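## Task

Move the cardboard tube from the desk into the tray on the desk so it rests on the tray floor and no part sticks out past the tray walls. At the end the tray must still lie flat with nearly all of it supported by the desk. Release the tube and pull the robot away afterwards. The robot must not tip over or finish leaning. A result that holds only because the robot is touching it does not count.

## Robot and tools

ROBOT. A two-wheeled cart (differential drive, no sideways motion) carrying a pan/tilt head camera and two five-joint arms, left_arm and right_arm, each with a one-jaw gripper (a fixed jaw plus a swinging jaw). The cart footprint is 0.53 m wide and spans x = -0.35 to 0.07 m. Arm pan axes sit at x = -0.060, y = +0.155 (left) and -0.155 m (right); shoulders are 0.89 m up. Link lengths: upper arm 0.116, forearm 0.135, hand 0.162 m. A fixed-jaw tip reaches about 0.44 m out from its pan axis and no lower than 0.55 m above the floor, so the robot must drive close to the desk.

FRAMES. Base frame: origin on the floor between the drive wheels, x forward, y left, z up. The reported left_hand and right_hand are fixed-jaw tip positions in this frame; a held object sits next to the tip on the swinging-jaw side. Hand axes: z along the fingers, y from swinging jaw toward fixed jaw. base_odometry is the base frame at scene start, from wheel turns only (slip counts as motion); heading is positive left, -3.142 to 3.142. Readings carry small errors, so hand positions can be off by a few cm.

TOOL execute_actions. Argument "actions": a list holding one action or none (none just reports). An action has "base", "joints", or both, started together. "base" holds exactly one of: {"translate_m": d}, a relative straight drive in metres, forward positive, -1.4 to 1.4; or {"rotate_rad": d}, a relative spin in place in radians, counter-clockwise (left) positive, -3.2 to 3.2. A base offset counts from the base position in the latest reported state. "joints" is one dictionary keyed by joint name, each value an absolute target in radians: head_pan_rad (-3.2..3.2, 0 ahead, + left), head_tilt_rad (-0.76..1.45, 0 level, + down), and for each arm (prefix left_arm_ or right_arm_): shoulder_pan_rad -1.919..1.919, shoulder_lift_rad -1.745..1.745, elbow_flex_rad -1.69..1.58, wrist_flex_rad -1.658..1.658, wrist_roll_rad -2.743..2.841, gripper_rad 0..1.919. Omitted joints may keep driving to old targets. Unknown keys or out-of-range values reject the whole call. "cameras": list from head_camera, left_wrist_camera, right_wrist_camera, all; omitted/null/["all"] gives all, [] none.

Joint meaning. Pan: 0 points left_arm left and right_arm right; positive turns clockwise from above; straight ahead is +1.571 (left) and -1.571 (right). Bend: all zero puts the upper arm nearly upright (0.24 rad outward) with forearm and fingers level; positive bends down; lift+elbow+wrist = finger angle below level, 1.571 is pointing down. Roll: -1.522 closes jaws across the arm plane with fixed jaw on the left looking outward (keep this over furniture, the hand body then bulges upward), 1.619 puts it on the right, 0.049 closes in the arm plane. Gripper opening: 0→0.003 m, 0.3→0.026, 0.6→0.049, 1→0.076, 1.919→0.106. To grip, target about 0.2 rad below the contact angle; a holding jaw reads off_target. Stowed: pan -1.75 (left) / 1.75 (right), lift 0.05, elbow 1.35, wrist_flex -1.55, roll -1.52. Stow/unstow in two steps: wrists first then the other three when stowing, and avoid leading with the wrists when leaving stow, or the hand can jam on the cart.

RESULTS. base_status and joint_status per motion: done (reached; for the base, wheels turned fully even if slipping), off_target (resting away, still pushing: load, obstruction or a tripped motor), time_out (target dropped, holding), not_followed / "joint command not followed" (a self-collision check between arm links or the two arms refused that arm's targets; gripper still obeys; those targets may be retried later), limit_stop_at_motor_heat. on_its_own lists uncommanded motion. A temperature line gives per-joint motor temperatures; MOTOR HOT from 55 °C, OVER-TEMPERATURE FAULT at 70 °C stops the arm. If a call reports a stop, later motion calls in that reply are skipped.

OTHER TOOLS. wait(seconds 0–10) lets time pass and returns state and images. zoom_image(camera, region=[x0,y0,x1,y1] pixels, top-left origin, at most 504x504) magnifies the latest image. read_manual gives licence text only. finished_scene(scene) ends the current scene irreversibly and reports success and the next task.

CAUTIONS. Loaded or extended joints sag below target; aim the next target higher by the observed sag. A joint stuck over ~0.3 rad from target for ~2 s trips (torque drops to 20%); reset by waiting until it settles and then commanding 0.2 rad past the reading away from the offending target. Payload about 0.4 kg at full reach, 0.7 kg close in. The robot keeps its last command while you deliberate. Turning with stowed arms needs 0.44 m clear radius; spinning or reversing near the desk can snag the cart rear and tip it. Pulling on objects ahead tips the robot easily. Never let the arms collide or press together. Avoid drops, slams and hard pushes; occasionally an outside nudge moves a loose object. Before finishing, open the jaw, lift away, and confirm the object rests inside a flat tray.

Each tool is called after "Request:" by a JSON object that holds its "api" and its "payload".

## Session

Request:
{"api": "execute_actions", "payload": {"actions": []}}

Scene clock: 0.00 s.
Motor temperatures (°C, as the motors report them): left_arm=[26 27 24 26 26] | right_arm=[24 24 26 28 26]
base_odometry: x=+0.000 y=+0.000 heading=+0.000 (m, m, rad; odometry frame)
base_status: not commanded
joint_positions: head_pan_rad=-0.005 head_tilt_rad=+0.020 left_arm_shoulder_pan_rad=-1.782 left_arm_shoulder_lift_rad=+0.029 left_arm_elbow_flex_rad=+1.291 left_arm_wrist_flex_rad=-1.520 left_arm_wrist_roll_rad=-1.490 left_arm_gripper_rad=+1.920 right_arm_shoulder_pan_rad=+1.784 right_arm_shoulder_lift_rad=+0.007 right_arm_elbow_flex_rad=+1.341 right_arm_wrist_flex_rad=-1.511 right_arm_wrist_roll_rad=-1.534 right_arm_gripper_rad=+1.920
joint_status: not commanded
left_hand: x=-0.3102 y=+0.0934 z=+0.9077 quat_wxyz=(-0.069, -0.628, -0.077, +0.771) (m; base frame)
right_hand: x=-0.3084 y=-0.1091 z=+0.9018 quat_wxyz=(-0.077, +0.643, -0.073, -0.758) (m; base frame)
pictures: head_camera, left_wrist_camera, right_wrist_camera
Images, in order (width x height): head_camera 644x476, left_wrist_camera 644x476, right_wrist_camera 644x476.

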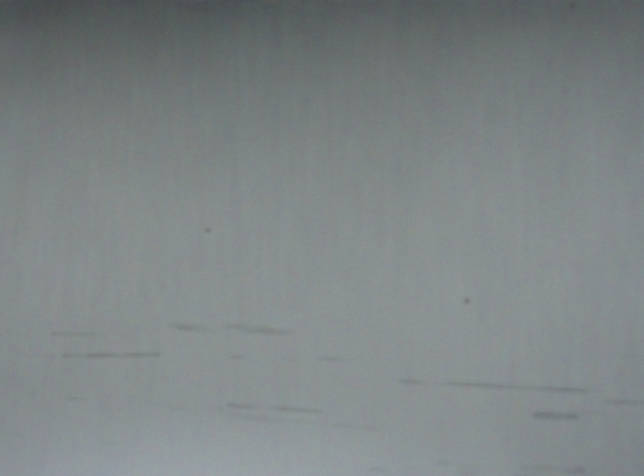

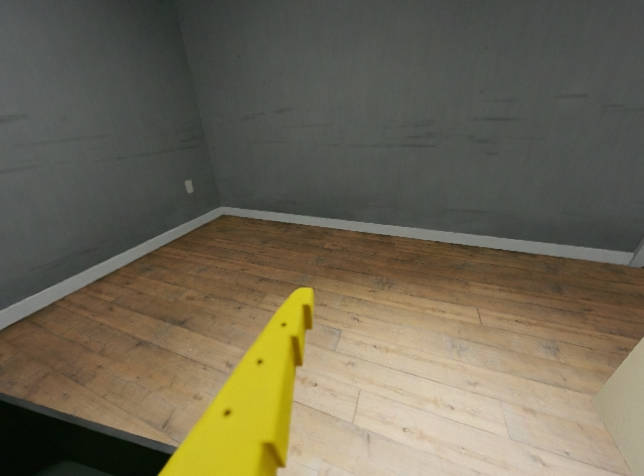

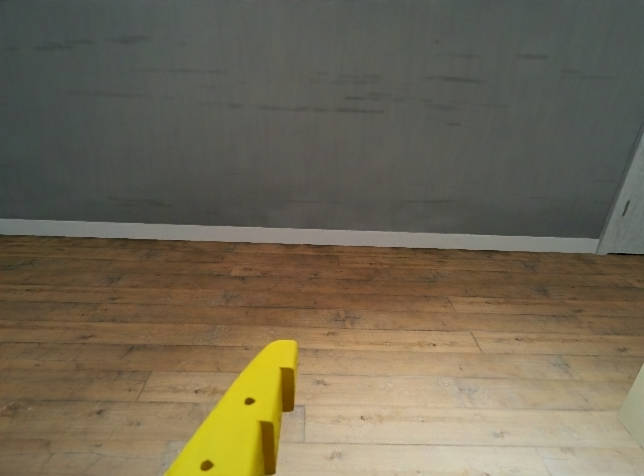

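Request:
{"api": "execute_actions", "payload": {"actions": [{"joints":{"head_tilt_rad":0.7,"head_pan_rad":0.8}}], "cameras": ["head_camera"]}}

Scene clock: 2.77 s.
Motor temperatures (°C, as the motors report them): left_arm=[26 27 24 26 26] | right_arm=[24 24 26 28 26]
base_odometry: x=+0.000 y=+0.000 heading=+0.000 (m, m, rad; odometry frame)
base_status: not commanded
joint_positions: head_pan_rad=+0.790 head_tilt_rad=+0.694 left_arm_shoulder_pan_rad=-1.782 left_arm_shoulder_lift_rad=+0.029 left_arm_elbow_flex_rad=+1.291 left_arm_wrist_flex_rad=-1.520 left_arm_wrist_roll_rad=-1.490 left_arm_gripper_rad=+1.920 right_arm_shoulder_pan_rad=+1.784 right_arm_shoulder_lift_rad=+0.007 right_arm_elbow_flex_rad=+1.341 right_arm_wrist_flex_rad=-1.511 right_arm_wrist_roll_rad=-1.534 right_arm_gripper_rad=+1.920
joint_status: all done
left_hand: x=-0.3102 y=+0.0934 z=+0.9077 quat_wxyz=(-0.069, -0.628, -0.077, +0.771) (m; base frame)
right_hand: x=-0.3084 y=-0.1091 z=+0.9018 quat_wxyz=(-0.077, +0.643, -0.073, -0.758) (m; base frame)
pictures: head_camera
Images, in order (width x height): head_camera 644x476.

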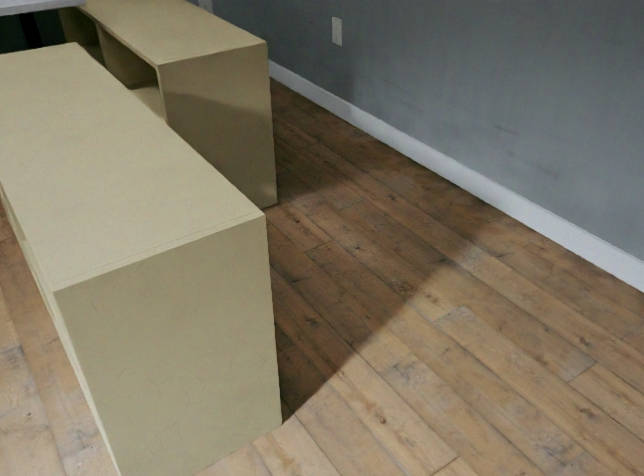

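Request:
{"api": "execute_actions", "payload": {"actions": [{"joints":{"head_tilt_rad":0.3,"head_pan_rad":1.6}}], "cameras": ["head_camera"]}}

Scene clock: 5.20 s.
Motor temperatures (°C, as the motors report them): left_arm=[26 27 24 26 26] | right_arm=[24 24 26 28 26]
base_odometry: x=+0.000 y=+0.000 heading=+0.000 (m, m, rad; odometry frame)
base_status: not commanded
joint_positions: head_pan_rad=+1.590 head_tilt_rad=+0.313 left_arm_shoulder_pan_rad=-1.782 left_arm_shoulder_lift_rad=+0.029 left_arm_elbow_flex_rad=+1.291 left_arm_wrist_flex_rad=-1.520 left_arm_wrist_roll_rad=-1.490 left_arm_gripper_rad=+1.920 right_arm_shoulder_pan_rad=+1.784 right_arm_shoulder_lift_rad=+0.007 right_arm_elbow_flex_rad=+1.341 right_arm_wrist_flex_rad=-1.511 right_arm_wrist_roll_rad=-1.534 right_arm_gripper_rad=+1.920
joint_status: all done
left_hand: x=-0.3102 y=+0.0934 z=+0.9077 quat_wxyz=(-0.069, -0.628, -0.077, +0.771) (m; base frame)
right_hand: x=-0.3084 y=-0.1091 z=+0.9018 quat_wxyz=(-0.077, +0.643, -0.073, -0.758) (m; base frame)
pictures: head_camera
Images, in order (width x height): head_camera 644x476.

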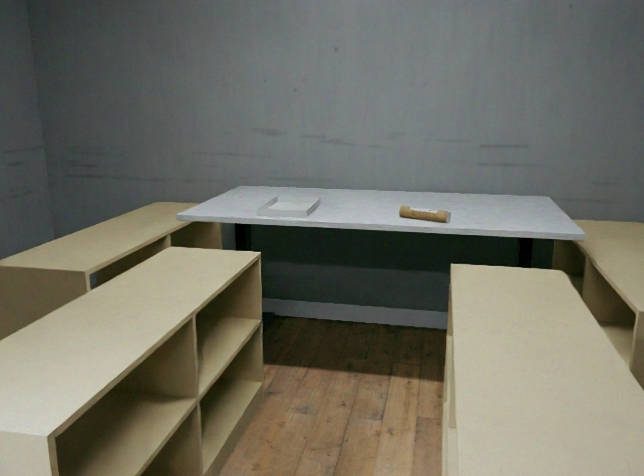

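Request:
{"api": "execute_actions", "payload": {"actions": [{"base":{"translate_m":0.08}}], "cameras": []}}

Request:
{"api": "execute_actions", "payload": {"actions": [{"base":{"rotate_rad":1.571},"joints":{"head_tilt_rad":0.6,"head_pan_rad":0}}], "cameras": ["head_camera"]}}

Scene clock: 10.23 s.
Motor temperatures (°C, as the motors report them): left_arm=[26 27 24 26 26] | right_arm=[24 24 26 28 26]
base_odometry: x=+0.080 y=+0.000 heading=+0.000 (m, m, rad; odometry frame)
base_status: done
joint_positions: head_pan_rad=+1.590 head_tilt_rad=+0.313 left_arm_shoulder_pan_rad=-1.782 left_arm_shoulder_lift_rad=+0.029 left_arm_elbow_flex_rad=+1.291 left_arm_wrist_flex_rad=-1.520 left_arm_wrist_roll_rad=-1.490 left_arm_gripper_rad=+1.920 right_arm_shoulder_pan_rad=+1.784 right_arm_shoulder_lift_rad=+0.007 right_arm_elbow_flex_rad=+1.341 right_arm_wrist_flex_rad=-1.511 right_arm_wrist_roll_rad=-1.534 right_arm_gripper_rad=+1.920
joint_status: not commanded
left_hand: x=-0.3102 y=+0.0934 z=+0.9077 quat_wxyz=(-0.069, -0.628, -0.077, +0.771) (m; base frame)
right_hand: x=-0.3084 y=-0.1091 z=+0.9018 quat_wxyz=(-0.077, +0.643, -0.073, -0.758) (m; base frame)
pictures: none
No camera images: the call's "cameras" was empty. Leave "cameras" out to get every camera's image.

Scene clock: 12.90 s.
Motor temperatures (°C, as the motors report them): left_arm=[26 27 24 26 26] | right_arm=[24 24 26 28 26]
base_odometry: x=+0.079 y=+0.000 heading=+1.570 (m, m, rad; odometry frame)
base_status: done
joint_positions: head_pan_rad=+0.010 head_tilt_rad=+0.594 left_arm_shoulder_pan_rad=-1.782 left_arm_shoulder_lift_rad=+0.029 left_arm_elbow_flex_rad=+1.291 left_arm_wrist_flex_rad=-1.520 left_arm_wrist_roll_rad=-1.490 left_arm_gripper_rad=+1.920 right_arm_shoulder_pan_rad=+1.784 right_arm_shoulder_lift_rad=+0.007 right_arm_elbow_flex_rad=+1.341 right_arm_wrist_flex_rad=-1.511 right_arm_wrist_roll_rad=-1.534 right_arm_gripper_rad=+1.920
joint_status: all done
left_hand: x=-0.3102 y=+0.0934 z=+0.9077 quat_wxyz=(-0.069, -0.628, -0.077, +0.771) (m; base frame)
right_hand: x=-0.3084 y=-0.1091 z=+0.9018 quat_wxyz=(-0.077, +0.643, -0.073, -0.758) (m; base frame)
pictures: head_camera
Images, in order (width x height): head_camera 644x476.

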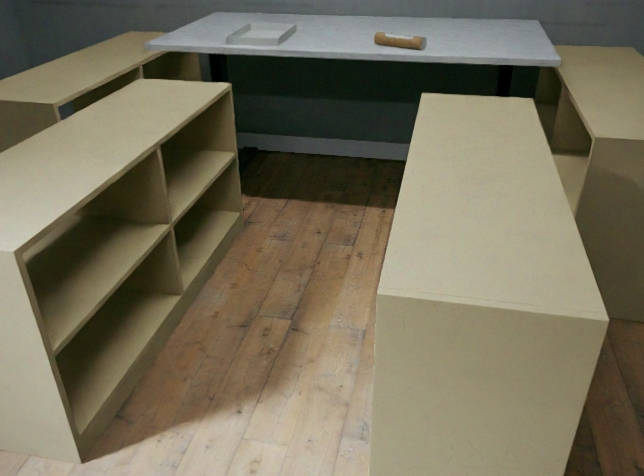

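Request:
{"api": "execute_actions", "payload": {"actions": [{"base":{"rotate_rad":1.571}}], "cameras": []}}

Request:
{"api": "execute_actions", "payload": {"actions": [{"base":{"translate_m":0.4}}], "cameras": []}}

Request:
{"api": "execute_actions", "payload": {"actions": [{"base":{"rotate_rad":-1.78}}], "cameras": ["head_camera"]}}

Scene clock: 27.53 s.
Motor temperatures (°C, as the motors report them): left_arm=[26 27 24 26 26] | right_arm=[24 24 26 28 26]
base_odometry: x=+0.079 y=-0.001 heading=+3.140 (m, m, rad; odometry frame)
base_status: done
joint_positions: head_pan_rad=+0.010 head_tilt_rad=+0.594 left_arm_shoulder_pan_rad=-1.782 left_arm_shoulder_lift_rad=+0.029 left_arm_elbow_flex_rad=+1.291 left_arm_wrist_flex_rad=-1.520 left_arm_wrist_roll_rad=-1.490 left_arm_gripper_rad=+1.920 right_arm_shoulder_pan_rad=+1.784 right_arm_shoulder_lift_rad=+0.007 right_arm_elbow_flex_rad=+1.341 right_arm_wrist_flex_rad=-1.511 right_arm_wrist_roll_rad=-1.534 right_arm_gripper_rad=+1.920
joint_status: not commanded
left_hand: x=-0.3102 y=+0.0934 z=+0.9077 quat_wxyz=(-0.069, -0.628, -0.077, +0.771) (m; base frame)
right_hand: x=-0.3084 y=-0.1091 z=+0.9018 quat_wxyz=(-0.077, +0.643, -0.073, -0.758) (m; base frame)
pictures: none
No camera images: the call's "cameras" was empty. Leave "cameras" out to get every camera's image.

Scene clock: 30.37 s.
Motor temperatures (°C, as the motors report them): left_arm=[26 27 24 26 26] | right_arm=[24 24 26 28 26]
base_odometry: x=-0.321 y=-0.001 heading=+3.141 (m, m, rad; odometry frame)
base_status: done
joint_positions: head_pan_rad=+0.010 head_tilt_rad=+0.594 left_arm_shoulder_pan_rad=-1.782 left_arm_shoulder_lift_rad=+0.029 left_arm_elbow_flex_rad=+1.291 left_arm_wrist_flex_rad=-1.520 left_arm_wrist_roll_rad=-1.490 left_arm_gripper_rad=+1.920 right_arm_shoulder_pan_rad=+1.784 right_arm_shoulder_lift_rad=+0.007 right_arm_elbow_flex_rad=+1.341 right_arm_wrist_flex_rad=-1.511 right_arm_wrist_roll_rad=-1.534 right_arm_gripper_rad=+1.920
joint_status: not commanded
left_hand: x=-0.3102 y=+0.0934 z=+0.9077 quat_wxyz=(-0.069, -0.628, -0.077, +0.771) (m; base frame)
right_hand: x=-0.3084 y=-0.1091 z=+0.9018 quat_wxyz=(-0.077, +0.643, -0.073, -0.758) (m; base frame)
pictures: none
No camera images: the call's "cameras" was empty. Leave "cameras" out to get every camera's image.

Scene clock: 33.27 s.
Motor temperatures (°C, as the motors report them): left_arm=[26 27 24 26 26] | right_arm=[24 24 26 28 26]
base_odometry: x=-0.320 y=-0.001 heading=+1.362 (m, m, rad; odometry frame)
base_status: done
joint_positions: head_pan_rad=+0.010 head_tilt_rad=+0.594 left_arm_shoulder_pan_rad=-1.782 left_arm_shoulder_lift_rad=+0.029 left_arm_elbow_flex_rad=+1.291 left_arm_wrist_flex_rad=-1.520 left_arm_wrist_roll_rad=-1.490 left_arm_gripper_rad=+1.920 right_arm_shoulder_pan_rad=+1.784 right_arm_shoulder_lift_rad=+0.007 right_arm_elbow_flex_rad=+1.341 right_arm_wrist_flex_rad=-1.511 right_arm_wrist_roll_rad=-1.534 right_arm_gripper_rad=+1.920
joint_status: not commanded
left_hand: x=-0.3102 y=+0.0934 z=+0.9077 quat_wxyz=(-0.069, -0.628, -0.077, +0.771) (m; base frame)
right_hand: x=-0.3084 y=-0.1091 z=+0.9018 quat_wxyz=(-0.077, +0.643, -0.073, -0.758) (m; base frame)
pictures: head_camera
Images, in order (width x height): head_camera 644x476.

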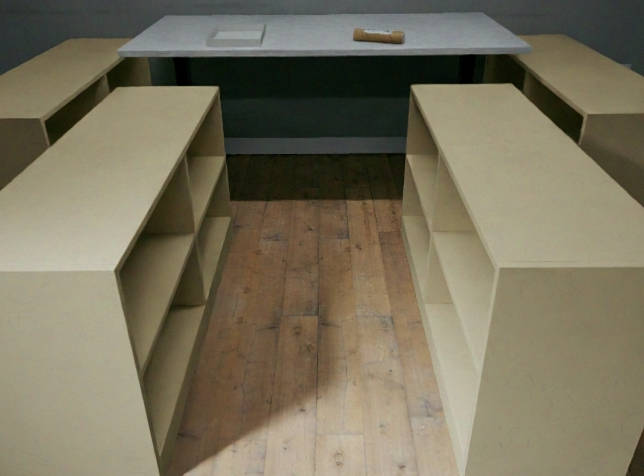

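Request:
{"api": "execute_actions", "payload": {"actions": [{"base":{"translate_m":1.0}}], "cameras": ["head_camera"]}}

Scene clock: 42.03 s.
Motor temperatures (°C, as the motors report them): left_arm=[26 27 24 26 26] | right_arm=[24 24 26 28 26]
base_odometry: x=-0.112 y=+0.977 heading=+1.363 (m, m, rad; odometry frame)
base_status: done
joint_positions: head_pan_rad=+0.010 head_tilt_rad=+0.594 left_arm_shoulder_pan_rad=-1.782 left_arm_shoulder_lift_rad=+0.029 left_arm_elbow_flex_rad=+1.291 left_arm_wrist_flex_rad=-1.520 left_arm_wrist_roll_rad=-1.490 left_arm_gripper_rad=+1.920 right_arm_shoulder_pan_rad=+1.784 right_arm_shoulder_lift_rad=+0.007 right_arm_elbow_flex_rad=+1.341 right_arm_wrist_flex_rad=-1.511 right_arm_wrist_roll_rad=-1.534 right_arm_gripper_rad=+1.920
joint_status: not commanded
left_hand: x=-0.3102 y=+0.0934 z=+0.9077 quat_wxyz=(-0.069, -0.628, -0.077, +0.771) (m; base frame)
right_hand: x=-0.3084 y=-0.1091 z=+0.9018 quat_wxyz=(-0.077, +0.643, -0.073, -0.758) (m; base frame)
pictures: head_camera
Images, in order (width x height): head_camera 644x476.

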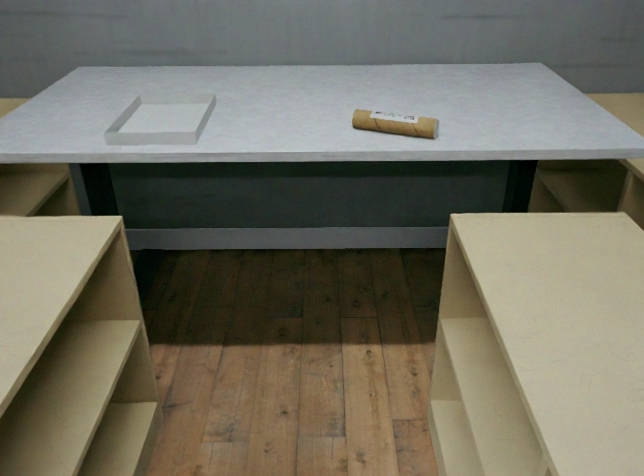

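Request:
{"api": "execute_actions", "payload": {"actions": [{"base":{"translate_m":0.7},"joints":{"head_tilt_rad":0.8}}], "cameras": ["head_camera"]}}

Scene clock: 53.60 s.
Motor temperatures (°C, as the motors report them): left_arm=[26 27 24 26 26] | right_arm=[24 24 26 28 26]
base_odometry: x=+0.040 y=+1.657 heading=+1.351 (m, m, rad; odometry frame)
base_status: translate_m time_out (by the wheels' count: +0.697 of +0.700)
joint_positions: head_pan_rad=+0.010 head_tilt_rad=+0.795 left_arm_shoulder_pan_rad=-1.782 left_arm_shoulder_lift_rad=+0.029 left_arm_elbow_flex_rad=+1.291 left_arm_wrist_flex_rad=-1.520 left_arm_wrist_roll_rad=-1.490 left_arm_gripper_rad=+1.920 right_arm_shoulder_pan_rad=+1.784 right_arm_shoulder_lift_rad=+0.007 right_arm_elbow_flex_rad=+1.341 right_arm_wrist_flex_rad=-1.511 right_arm_wrist_roll_rad=-1.534 right_arm_gripper_rad=+1.920
joint_status: all done
left_hand: x=-0.3102 y=+0.0934 z=+0.9077 quat_wxyz=(-0.069, -0.628, -0.077, +0.771) (m; base frame)
right_hand: x=-0.3084 y=-0.1091 z=+0.9018 quat_wxyz=(-0.077, +0.643, -0.073, -0.758) (m; base frame)
pictures: head_camera
Images, in order (width x height): head_camera 644x476.

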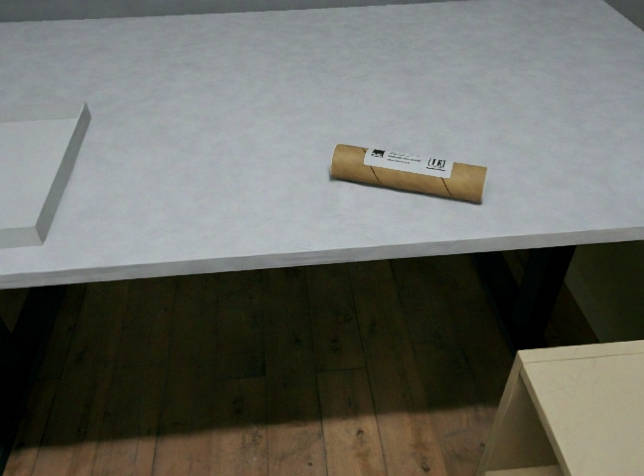

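Request:
{"api": "execute_actions", "payload": {"actions": [{"base":{"translate_m":0.33},"joints":{"head_tilt_rad":1.0,"head_pan_rad":0.3}}], "cameras": ["head_camera"]}}

Scene clock: 67.13 s.
Motor temperatures (°C, as the motors report them): left_arm=[26 27 24 26 26] | right_arm=[24 24 26 28 26]
base_odometry: x=+0.116 y=+1.974 heading=+1.336 (m, m, rad; odometry frame)
base_status: translate_m time_out (by the wheels' count: +0.326 of +0.330)
joint_positions: head_pan_rad=+0.290 head_tilt_rad=+0.995 left_arm_shoulder_pan_rad=-1.782 left_arm_shoulder_lift_rad=+0.029 left_arm_elbow_flex_rad=+1.291 left_arm_wrist_flex_rad=-1.520 left_arm_wrist_roll_rad=-1.490 left_arm_gripper_rad=+1.920 right_arm_shoulder_pan_rad=+1.784 right_arm_shoulder_lift_rad=+0.007 right_arm_elbow_flex_rad=+1.341 right_arm_wrist_flex_rad=-1.511 right_arm_wrist_roll_rad=-1.534 right_arm_gripper_rad=+1.920
joint_status: all done
left_hand: x=-0.3102 y=+0.0934 z=+0.9077 quat_wxyz=(-0.069, -0.628, -0.077, +0.771) (m; base frame)
right_hand: x=-0.3084 y=-0.1091 z=+0.9018 quat_wxyz=(-0.077, +0.643, -0.073, -0.758) (m; base frame)
pictures: head_camera
Images, in order (width x height): head_camera 644x476.

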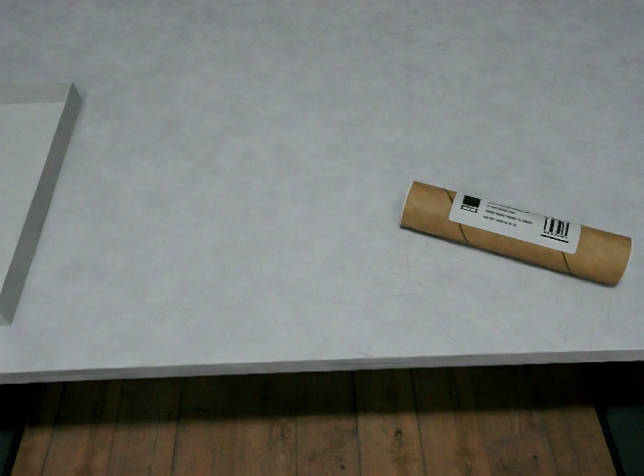

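Request:
{"api": "execute_actions", "payload": {"actions": [{"joints":{"head_tilt_rad":0.9,"head_pan_rad":0.8}}], "cameras": ["head_camera"]}}

Scene clock: 71.50 s.
Motor temperatures (°C, as the motors report them): left_arm=[26 27 24 26 26] | right_arm=[24 24 26 28 26]
base_odometry: x=+0.116 y=+1.974 heading=+1.336 (m, m, rad; odometry frame)
base_status: not commanded
joint_positions: head_pan_rad=+0.790 head_tilt_rad=+0.915 left_arm_shoulder_pan_rad=-1.782 left_arm_shoulder_lift_rad=+0.029 left_arm_elbow_flex_rad=+1.291 left_arm_wrist_flex_rad=-1.520 left_arm_wrist_roll_rad=-1.490 left_arm_gripper_rad=+1.920 right_arm_shoulder_pan_rad=+1.784 right_arm_shoulder_lift_rad=+0.007 right_arm_elbow_flex_rad=+1.341 right_arm_wrist_flex_rad=-1.511 right_arm_wrist_roll_rad=-1.534 right_arm_gripper_rad=+1.920
joint_status: all done
left_hand: x=-0.3102 y=+0.0934 z=+0.9077 quat_wxyz=(-0.069, -0.628, -0.077, +0.771) (m; base frame)
right_hand: x=-0.3084 y=-0.1091 z=+0.9018 quat_wxyz=(-0.077, +0.643, -0.073, -0.758) (m; base frame)
pictures: head_camera
Images, in order (width x height): head_camera 644x476.

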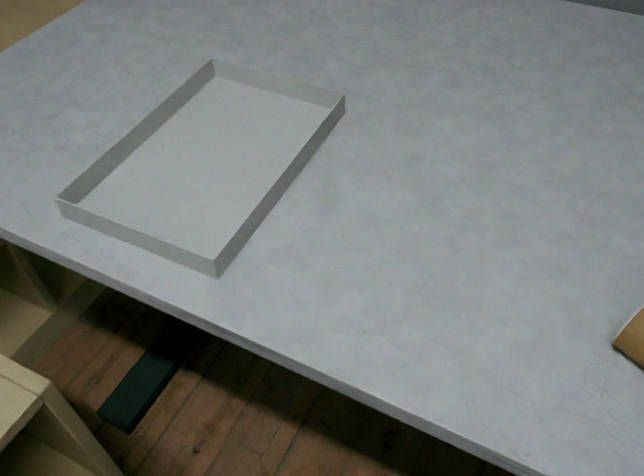

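Request:
{"api": "execute_actions", "payload": {"actions": [{"base":{"rotate_rad":0.25},"joints":{"head_tilt_rad":1.0,"head_pan_rad":0.0}}], "cameras": ["head_camera"]}}

Scene clock: 85.83 s.
Motor temperatures (°C, as the motors report them): left_arm=[26 27 24 26 26] | right_arm=[24 24 26 28 26]
base_odometry: x=+0.116 y=+1.974 heading=+1.585 (m, m, rad; odometry frame)
base_status: done
joint_positions: head_pan_rad=+0.010 head_tilt_rad=+0.995 left_arm_shoulder_pan_rad=-1.782 left_arm_shoulder_lift_rad=+0.029 left_arm_elbow_flex_rad=+1.291 left_arm_wrist_flex_rad=-1.520 left_arm_wrist_roll_rad=-1.490 left_arm_gripper_rad=+1.920 right_arm_shoulder_pan_rad=+1.784 right_arm_shoulder_lift_rad=+0.007 right_arm_elbow_flex_rad=+1.341 right_arm_wrist_flex_rad=-1.511 right_arm_wrist_roll_rad=-1.534 right_arm_gripper_rad=+1.920
joint_status: all done
left_hand: x=-0.3102 y=+0.0934 z=+0.9077 quat_wxyz=(-0.069, -0.628, -0.077, +0.771) (m; base frame)
right_hand: x=-0.3084 y=-0.1091 z=+0.9018 quat_wxyz=(-0.077, +0.643, -0.073, -0.758) (m; base frame)
pictures: head_camera
Images, in order (width x height): head_camera 644x476.

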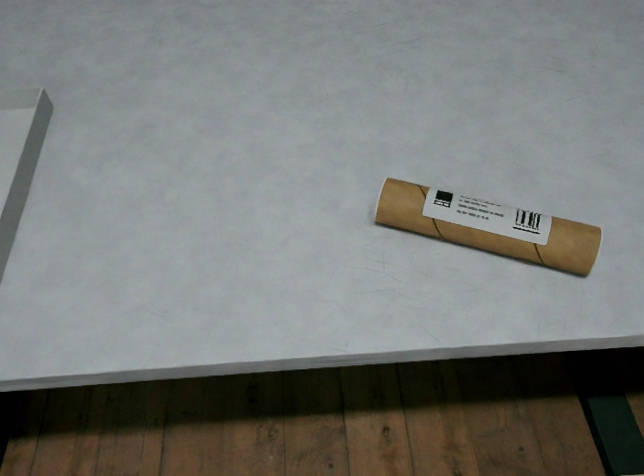

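Request:
{"api": "execute_actions", "payload": {"actions": [{"base":{"rotate_rad":0.07}}], "cameras": []}}

Request:
{"api": "execute_actions", "payload": {"actions": [{"base":{"translate_m":0.09},"joints":{"right_arm_shoulder_pan_rad":-1.45,"right_arm_shoulder_lift_rad":-0.3,"right_arm_elbow_flex_rad":0.5,"right_arm_wrist_flex_rad":1.0,"right_arm_wrist_roll_rad":0.049,"right_arm_gripper_rad":1.4}}], "cameras": ["head_camera","right_wrist_camera"]}}

Scene clock: 89.00 s.
Motor temperatures (°C, as the motors report them): left_arm=[26 27 24 26 26] | right_arm=[24 24 26 28 26]
base_odometry: x=+0.116 y=+1.974 heading=+1.658 (m, m, rad; odometry frame)
base_status: done
joint_positions: head_pan_rad=+0.010 head_tilt_rad=+0.995 left_arm_shoulder_pan_rad=-1.782 left_arm_shoulder_lift_rad=+0.029 left_arm_elbow_flex_rad=+1.291 left_arm_wrist_flex_rad=-1.520 left_arm_wrist_roll_rad=-1.490 left_arm_gripper_rad=+1.920 right_arm_shoulder_pan_rad=+1.784 right_arm_shoulder_lift_rad=+0.007 right_arm_elbow_flex_rad=+1.341 right_arm_wrist_flex_rad=-1.511 right_arm_wrist_roll_rad=-1.534 right_arm_gripper_rad=+1.920
joint_status: not commanded
left_hand: x=-0.3102 y=+0.0934 z=+0.9077 quat_wxyz=(-0.069, -0.628, -0.077, +0.771) (m; base frame)
right_hand: x=-0.3084 y=-0.1091 z=+0.9018 quat_wxyz=(-0.077, +0.643, -0.073, -0.758) (m; base frame)
pictures: none
No camera images: the call's "cameras" was empty. Leave "cameras" out to get every camera's image.

Scene clock: 92.07 s.
Motor temperatures (°C, as the motors report them): left_arm=[26 27 24 26 26] | right_arm=[24 24 26 28 26]
base_odometry: x=+0.108 y=+2.064 heading=+1.660 (m, m, rad; odometry frame)
base_status: done
joint_positions: head_pan_rad=+0.010 head_tilt_rad=+0.995 left_arm_shoulder_pan_rad=-1.782 left_arm_shoulder_lift_rad=+0.029 left_arm_elbow_flex_rad=+1.291 left_arm_wrist_flex_rad=-1.520 left_arm_wrist_roll_rad=-1.490 left_arm_gripper_rad=+1.920 right_arm_shoulder_pan_rad=-1.443 right_arm_shoulder_lift_rad=-0.266 right_arm_elbow_flex_rad=+0.536 right_arm_wrist_flex_rad=+0.991 right_arm_wrist_roll_rad=+0.041 right_arm_gripper_rad=+1.407
joint_status: all done
left_hand: x=-0.3102 y=+0.0934 z=+0.9077 quat_wxyz=(-0.069, -0.628, -0.077, +0.771) (m; base frame)
right_hand: x=+0.1390 y=-0.1809 z=+0.8238 quat_wxyz=(+0.102, -0.650, +0.744, -0.115) (m; base frame)
pictures: head_camera, right_wrist_camera
Images, in order (width x height): head_camera 644x476, right_wrist_camera 644x476.

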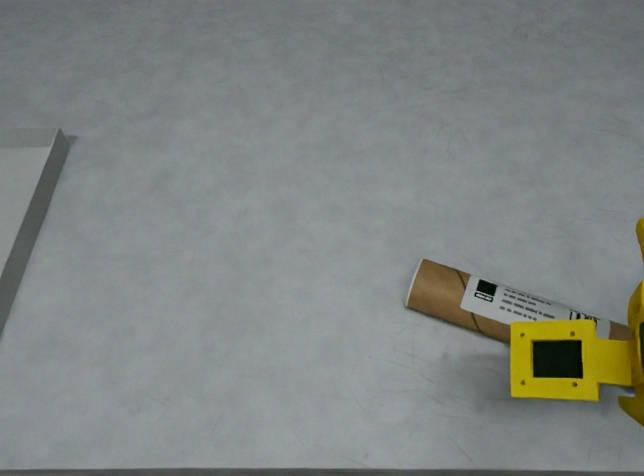

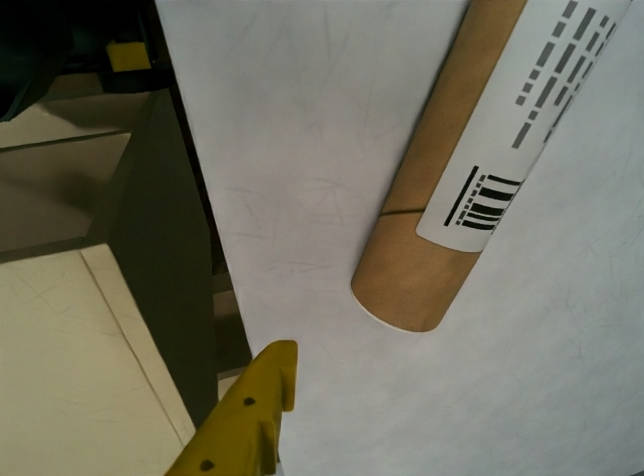

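Request:
{"api": "execute_actions", "payload": {"actions": [{"joints":{"right_arm_shoulder_pan_rad":-1.36,"right_arm_shoulder_lift_rad":0.35,"right_arm_elbow_flex_rad":0.12,"right_arm_wrist_flex_rad":0.78}}], "cameras": ["head_camera","right_wrist_camera"]}}

Scene clock: 98.43 s.
Motor temperatures (°C, as the motors report them): left_arm=[26 27 24 26 26] | right_arm=[24 24 26 28 26]
base_odometry: x=+0.108 y=+2.064 heading=+1.660 (m, m, rad; odometry frame)
base_status: not commanded
joint_positions: head_pan_rad=+0.010 head_tilt_rad=+0.995 left_arm_shoulder_pan_rad=-1.782 left_arm_shoulder_lift_rad=+0.029 left_arm_elbow_flex_rad=+1.291 left_arm_wrist_flex_rad=-1.520 left_arm_wrist_roll_rad=-1.490 left_arm_gripper_rad=+1.920 right_arm_shoulder_pan_rad=-1.367 right_arm_shoulder_lift_rad=+0.364 right_arm_elbow_flex_rad=+0.154 right_arm_wrist_flex_rad=+0.793 right_arm_wrist_roll_rad=+0.041 right_arm_gripper_rad=+1.407
joint_status: all done
left_hand: x=-0.3102 y=+0.0934 z=+0.9077 quat_wxyz=(-0.069, -0.628, -0.077, +0.771) (m; base frame)
right_hand: x=+0.1847 y=-0.2060 z=+0.7697 quat_wxyz=(+0.082, -0.623, +0.771, -0.100) (m; base frame)
pictures: head_camera, right_wrist_camera
Images, in order (width x height): head_camera 644x476, right_wrist_camera 644x476.

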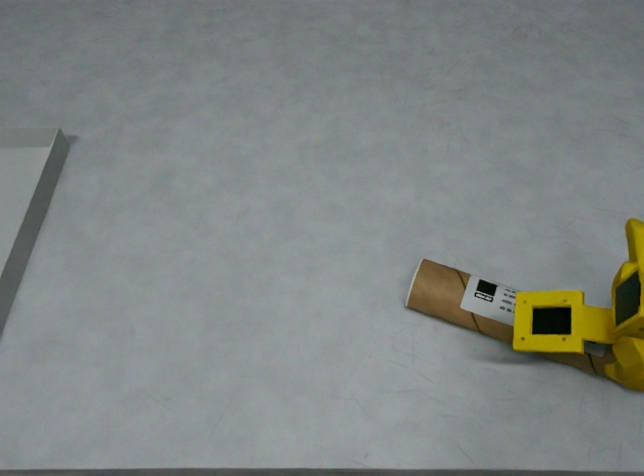

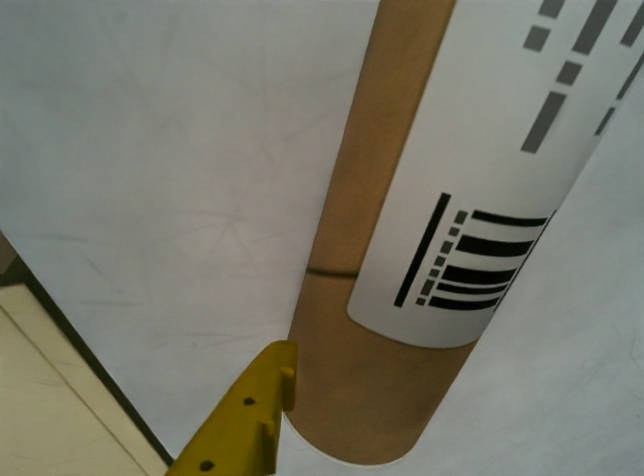

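Request:
{"api": "execute_actions", "payload": {"actions": [{"joints":{"right_arm_shoulder_pan_rad":-1.65}}], "cameras": ["head_camera","right_wrist_camera"]}}

Scene clock: 102.53 s.
Motor temperatures (°C, as the motors report them): left_arm=[26 27 24 26 26] | right_arm=[24 24 26 28 26]
base_odometry: x=+0.108 y=+2.064 heading=+1.660 (m, m, rad; odometry frame)
base_status: not commanded
joint_positions: head_pan_rad=+0.010 head_tilt_rad=+0.995 left_arm_shoulder_pan_rad=-1.782 left_arm_shoulder_lift_rad=+0.029 left_arm_elbow_flex_rad=+1.291 left_arm_wrist_flex_rad=-1.520 left_arm_wrist_roll_rad=-1.490 left_arm_gripper_rad=+1.920 right_arm_shoulder_pan_rad=-1.643 right_arm_shoulder_lift_rad=+0.364 right_arm_elbow_flex_rad=+0.154 right_arm_wrist_flex_rad=+0.793 right_arm_wrist_roll_rad=+0.041 right_arm_gripper_rad=+1.407
joint_status: all done
left_hand: x=-0.3102 y=+0.0934 z=+0.9077 quat_wxyz=(-0.069, -0.628, -0.077, +0.771) (m; base frame)
right_hand: x=+0.1893 y=-0.1374 z=+0.7697 quat_wxyz=(+0.095, -0.723, +0.678, -0.088) (m; base frame)
pictures: head_camera, right_wrist_camera
Images, in order (width x height): head_camera 644x476, right_wrist_camera 644x476.

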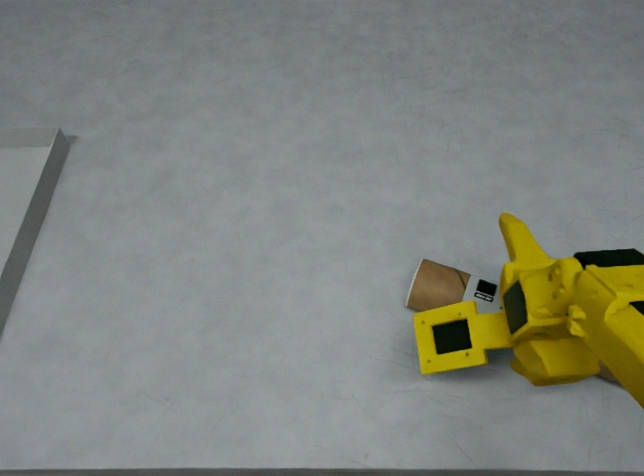

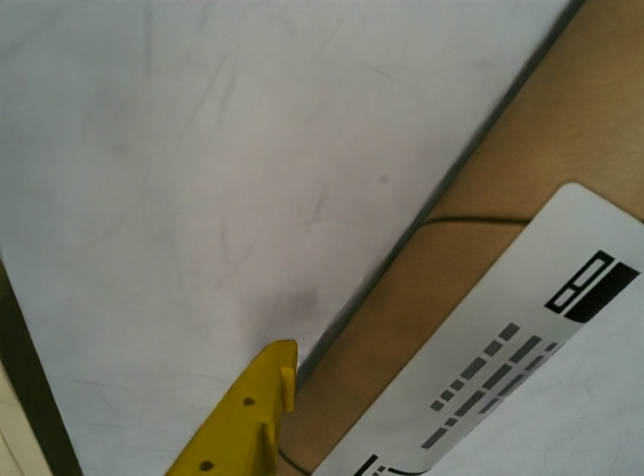

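Request:
{"api": "execute_actions", "payload": {"actions": [{"joints":{"right_arm_shoulder_lift_rad":0.44,"right_arm_wrist_flex_rad":0.72,"right_arm_gripper_rad":0.9}}], "cameras": ["right_wrist_camera"]}}

Scene clock: 105.70 s.
Motor temperatures (°C, as the motors report them): left_arm=[26 27 24 26 26] | right_arm=[24 24 26 28 26]
base_odometry: x=+0.108 y=+2.064 heading=+1.660 (m, m, rad; odometry frame)
base_status: not commanded
joint_positions: head_pan_rad=+0.010 head_tilt_rad=+0.995 left_arm_shoulder_pan_rad=-1.782 left_arm_shoulder_lift_rad=+0.029 left_arm_elbow_flex_rad=+1.291 left_arm_wrist_flex_rad=-1.520 left_arm_wrist_roll_rad=-1.490 left_arm_gripper_rad=+1.920 right_arm_shoulder_pan_rad=-1.643 right_arm_shoulder_lift_rad=+0.455 right_arm_elbow_flex_rad=+0.152 right_arm_wrist_flex_rad=+0.732 right_arm_wrist_roll_rad=+0.041 right_arm_gripper_rad=+0.908
joint_status: all done
left_hand: x=-0.3102 y=+0.0934 z=+0.9077 quat_wxyz=(-0.069, -0.628, -0.077, +0.771) (m; base frame)
right_hand: x=+0.1873 y=-0.1375 z=+0.7521 quat_wxyz=(+0.085, -0.725, +0.679, -0.078) (m; base frame)
pictures: right_wrist_camera
Images, in order (width x height): right_wrist_camera 644x476.

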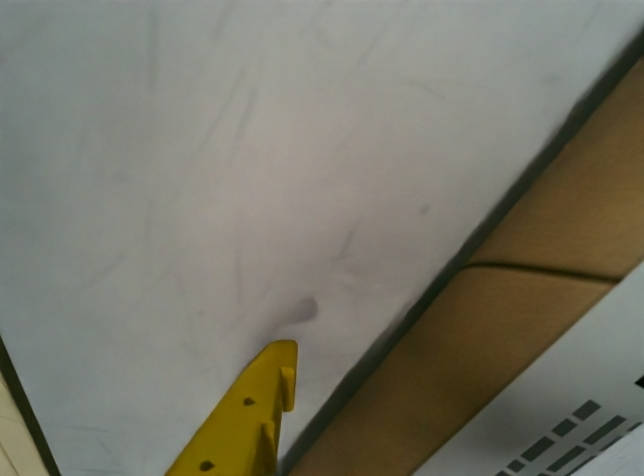

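Request:
{"api": "execute_actions", "payload": {"actions": [{"joints":{"right_arm_gripper_rad":0.3}}], "cameras": ["right_wrist_camera"]}}

Scene clock: 108.13 s.
Motor temperatures (°C, as the motors report them): left_arm=[26 27 24 26 26] | right_arm=[24 24 26 28 26]
base_odometry: x=+0.108 y=+2.064 heading=+1.660 (m, m, rad; odometry frame)
base_status: not commanded
joint_positions: head_pan_rad=+0.010 head_tilt_rad=+0.995 left_arm_shoulder_pan_rad=-1.782 left_arm_shoulder_lift_rad=+0.029 left_arm_elbow_flex_rad=+1.291 left_arm_wrist_flex_rad=-1.520 left_arm_wrist_roll_rad=-1.490 left_arm_gripper_rad=+1.920 right_arm_shoulder_pan_rad=-1.650 right_arm_shoulder_lift_rad=+0.455 right_arm_elbow_flex_rad=+0.129 right_arm_wrist_flex_rad=+0.727 right_arm_wrist_roll_rad=+0.041 right_arm_gripper_rad=+0.307
joint_status: all done
left_hand: x=-0.3102 y=+0.0934 z=+0.9077 quat_wxyz=(-0.069, -0.628, -0.077, +0.771) (m; base frame)
right_hand: x=+0.1932 y=-0.1352 z=+0.7556 quat_wxyz=(+0.095, -0.726, +0.675, -0.087) (m; base frame)
pictures: right_wrist_camera
Images, in order (width x height): right_wrist_camera 644x476.

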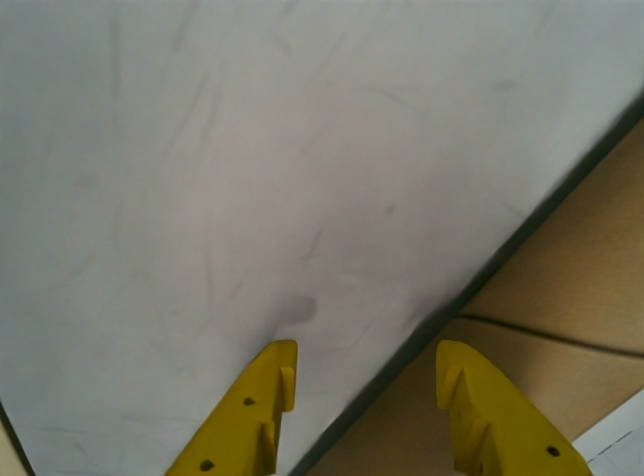

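Request:
{"api": "execute_actions", "payload": {"actions": [{"joints":{"right_arm_gripper_rad":1.2}}], "cameras": []}}

Request:
{"api": "execute_actions", "payload": {"actions": [{"joints":{"right_arm_shoulder_lift_rad":0.55,"right_arm_elbow_flex_rad":0.13,"right_arm_wrist_flex_rad":0.62}}], "cameras": ["right_wrist_camera","head_camera"]}}

Scene clock: 113.90 s.
Motor temperatures (°C, as the motors report them): left_arm=[26 27 24 26 26] | right_arm=[24 24 26 28 26]
base_odometry: x=+0.108 y=+2.064 heading=+1.660 (m, m, rad; odometry frame)
base_status: not commanded
joint_positions: head_pan_rad=+0.010 head_tilt_rad=+0.995 left_arm_shoulder_pan_rad=-1.782 left_arm_shoulder_lift_rad=+0.029 left_arm_elbow_flex_rad=+1.291 left_arm_wrist_flex_rad=-1.520 left_arm_wrist_roll_rad=-1.490 left_arm_gripper_rad=+1.920 right_arm_shoulder_pan_rad=-1.650 right_arm_shoulder_lift_rad=+0.455 right_arm_elbow_flex_rad=+0.129 right_arm_wrist_flex_rad=+0.727 right_arm_wrist_roll_rad=+0.041 right_arm_gripper_rad=+1.192
joint_status: all done
left_hand: x=-0.3102 y=+0.0934 z=+0.9077 quat_wxyz=(-0.069, -0.628, -0.077, +0.771) (m; base frame)
right_hand: x=+0.1932 y=-0.1352 z=+0.7556 quat_wxyz=(+0.095, -0.726, +0.675, -0.087) (m; base frame)
pictures: none
No camera images: the call's "cameras" was empty. Leave "cameras" out to get every camera's image.

Scene clock: 114.67 s.
Motor temperatures (°C, as the motors report them): left_arm=[26 27 24 26 26] | right_arm=[24 24 26 28 26]
base_odometry: x=+0.108 y=+2.064 heading=+1.660 (m, m, rad; odometry frame)
base_status: not commanded
joint_positions: head_pan_rad=+0.010 head_tilt_rad=+0.995 left_arm_shoulder_pan_rad=-1.782 left_arm_shoulder_lift_rad=+0.029 left_arm_elbow_flex_rad=+1.291 left_arm_wrist_flex_rad=-1.520 left_arm_wrist_roll_rad=-1.490 left_arm_gripper_rad=+1.920 right_arm_shoulder_pan_rad=-1.650 right_arm_shoulder_lift_rad=+0.565 right_arm_elbow_flex_rad=+0.131 right_arm_wrist_flex_rad=+0.632 right_arm_wrist_roll_rad=+0.041 right_arm_gripper_rad=+1.193
joint_status: all done
left_hand: x=-0.3102 y=+0.0934 z=+0.9077 quat_wxyz=(-0.069, -0.628, -0.077, +0.771) (m; base frame)
right_hand: x=+0.1913 y=-0.1353 z=+0.7338 quat_wxyz=(+0.089, -0.727, +0.676, -0.082) (m; base frame)
pictures: head_camera, right_wrist_camera
Images, in order (width x height): head_camera 644x476, right_wrist_camera 644x476.

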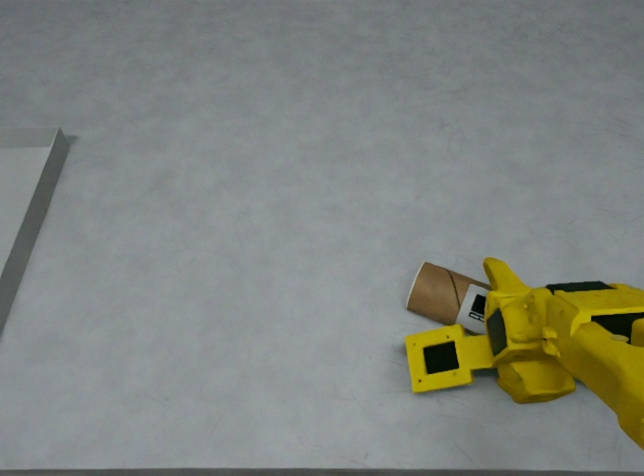

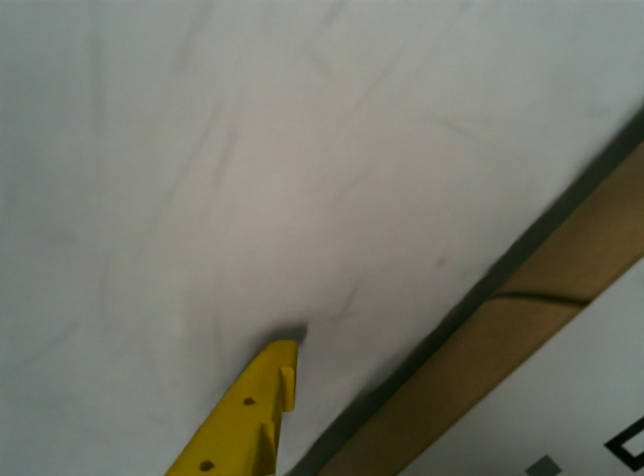

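Shadow indicates tip near the desk. Close.

Request:
{"api": "execute_actions", "payload": {"actions": [{"joints":{"right_arm_gripper_rad":0.3}}], "cameras": ["right_wrist_camera"]}}

Scene clock: 116.87 s.
Motor temperatures (°C, as the motors report them): left_arm=[26 27 24 26 26] | right_arm=[24 24 26 28 26]
base_odometry: x=+0.108 y=+2.064 heading=+1.660 (m, m, rad; odometry frame)
base_status: not commanded
joint_positions: head_pan_rad=+0.010 head_tilt_rad=+0.995 left_arm_shoulder_pan_rad=-1.782 left_arm_shoulder_lift_rad=+0.029 left_arm_elbow_flex_rad=+1.291 left_arm_wrist_flex_rad=-1.520 left_arm_wrist_roll_rad=-1.490 left_arm_gripper_rad=+1.920 right_arm_shoulder_pan_rad=-1.655 right_arm_shoulder_lift_rad=+0.565 right_arm_elbow_flex_rad=+0.131 right_arm_wrist_flex_rad=+0.619 right_arm_wrist_roll_rad=+0.044 right_arm_gripper_rad=+0.307
joint_status: all done
left_hand: x=-0.3102 y=+0.0934 z=+0.9077 quat_wxyz=(-0.069, -0.628, -0.077, +0.771) (m; base frame)
right_hand: x=+0.1934 y=-0.1340 z=+0.7343 quat_wxyz=(+0.094, -0.729, +0.673, -0.086) (m; base frame)
pictures: right_wrist_camera
Images, in order (width x height): right_wrist_camera 644x476.

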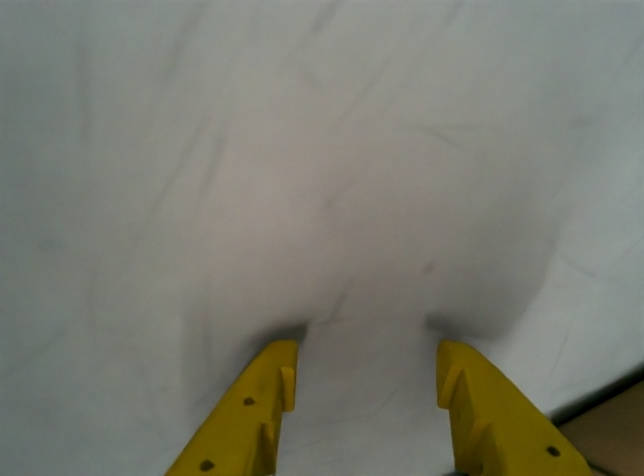

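Request:
{"api": "execute_actions", "payload": {"actions": [{"joints":{"right_arm_gripper_rad":1.5,"right_arm_shoulder_lift_rad":0.2,"right_arm_wrist_flex_rad":1.0}}], "cameras": ["right_wrist_camera","head_camera"]}}

Scene clock: 120.10 s.
Motor temperatures (°C, as the motors report them): left_arm=[26 27 24 26 26] | right_arm=[24 24 26 28 26]
base_odometry: x=+0.108 y=+2.064 heading=+1.660 (m, m, rad; odometry frame)
base_status: not commanded
joint_positions: head_pan_rad=+0.010 head_tilt_rad=+0.995 left_arm_shoulder_pan_rad=-1.782 left_arm_shoulder_lift_rad=+0.029 left_arm_elbow_flex_rad=+1.291 left_arm_wrist_flex_rad=-1.520 left_arm_wrist_roll_rad=-1.490 left_arm_gripper_rad=+1.920 right_arm_shoulder_pan_rad=-1.655 right_arm_shoulder_lift_rad=+0.246 right_arm_elbow_flex_rad=+0.131 right_arm_wrist_flex_rad=+0.991 right_arm_wrist_roll_rad=+0.044 right_arm_gripper_rad=+1.492
joint_status: all done
left_hand: x=-0.3102 y=+0.0934 z=+0.9077 quat_wxyz=(-0.069, -0.628, -0.077, +0.771) (m; base frame)
right_hand: x=+0.1761 y=-0.1354 z=+0.7927 quat_wxyz=(+0.075, -0.731, +0.675, -0.068) (m; base frame)
pictures: head_camera, right_wrist_camera
Images, in order (width x height): head_camera 644x476, right_wrist_camera 644x476.

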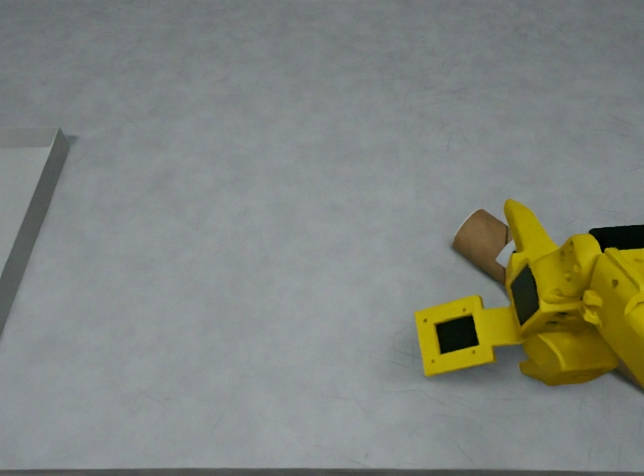

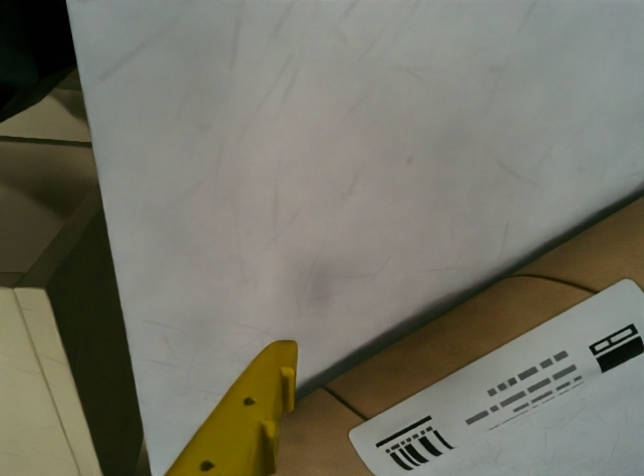

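Request:
{"api": "execute_actions", "payload": {"actions": [{"joints":{"right_arm_shoulder_pan_rad":-0.8,"head_pan_rad":-0.25}}], "cameras": ["head_camera"]}}

Scene clock: 123.27 s.
Motor temperatures (°C, as the motors report them): left_arm=[26 27 24 26 26] | right_arm=[24 24 26 28 26]
base_odometry: x=+0.108 y=+2.064 heading=+1.660 (m, m, rad; odometry frame)
base_status: not commanded
joint_positions: head_pan_rad=-0.240 head_tilt_rad=+0.995 left_arm_shoulder_pan_rad=-1.782 left_arm_shoulder_lift_rad=+0.029 left_arm_elbow_flex_rad=+1.291 left_arm_wrist_flex_rad=-1.520 left_arm_wrist_roll_rad=-1.490 left_arm_gripper_rad=+1.920 right_arm_shoulder_pan_rad=-0.807 right_arm_shoulder_lift_rad=+0.246 right_arm_elbow_flex_rad=+0.131 right_arm_wrist_flex_rad=+0.991 right_arm_wrist_roll_rad=+0.044 right_arm_gripper_rad=+1.493
joint_status: all done
left_hand: x=-0.3102 y=+0.0934 z=+0.9077 quat_wxyz=(-0.069, -0.628, -0.077, +0.771) (m; base frame)
right_hand: x=+0.1108 y=-0.3192 z=+0.7927 quat_wxyz=(+0.040, -0.389, +0.916, -0.093) (m; base frame)
pictures: head_camera
Images, in order (width x height): head_camera 644x476.

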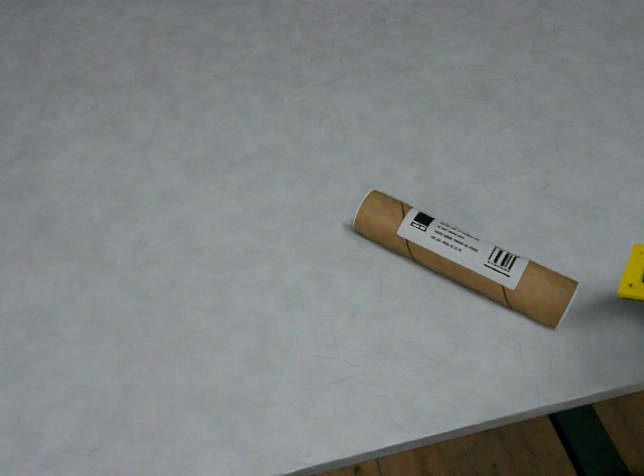

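Request:
{"api": "execute_actions", "payload": {"actions": [{"joints":{"right_arm_shoulder_pan_rad":-1.484,"right_arm_shoulder_lift_rad":0.55,"right_arm_elbow_flex_rad":-0.22,"right_arm_wrist_flex_rad":1.02,"right_arm_wrist_roll_rad":-0.6,"right_arm_gripper_rad":1.3}}], "cameras": ["head_camera","right_wrist_camera"]}}

Scene clock: 135.50 s.
Motor temperatures (°C, as the motors report them): left_arm=[26 27 24 26 26] | right_arm=[24 24 26 28 26]
base_odometry: x=+0.108 y=+2.064 heading=+1.660 (m, m, rad; odometry frame)
base_status: not commanded
joint_positions: head_pan_rad=-0.240 head_tilt_rad=+0.995 left_arm_shoulder_pan_rad=-1.782 left_arm_shoulder_lift_rad=+0.029 left_arm_elbow_flex_rad=+1.291 left_arm_wrist_flex_rad=-1.520 left_arm_wrist_roll_rad=-1.490 left_arm_gripper_rad=+1.920 right_arm_shoulder_pan_rad=-1.479 right_arm_shoulder_lift_rad=+0.567 right_arm_elbow_flex_rad=-0.185 right_arm_wrist_flex_rad=+1.010 right_arm_wrist_roll_rad=-0.592 right_arm_gripper_rad=+1.307
joint_status: all done
left_hand: x=-0.3102 y=+0.0934 z=+0.9077 quat_wxyz=(-0.069, -0.628, -0.077, +0.771) (m; base frame)
right_hand: x=+0.2032 y=-0.1749 z=+0.7694 quat_wxyz=(+0.078, -0.405, +0.910, -0.044) (m; base frame)
pictures: head_camera, right_wrist_camera
Images, in order (width x height): head_camera 644x476, right_wrist_camera 644x476.

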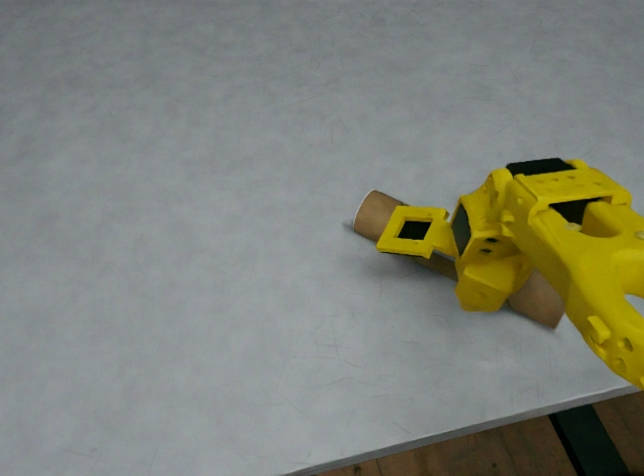

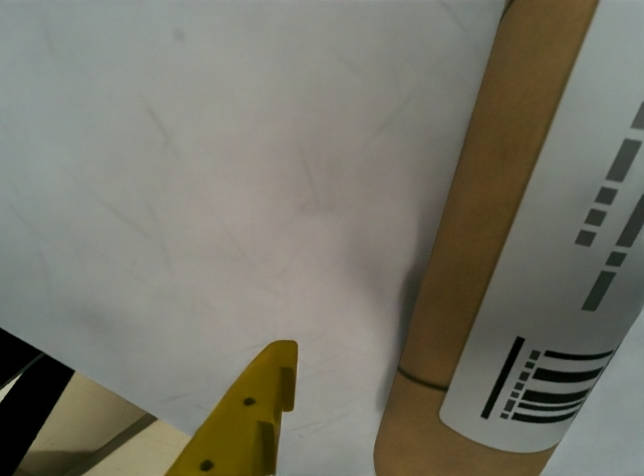

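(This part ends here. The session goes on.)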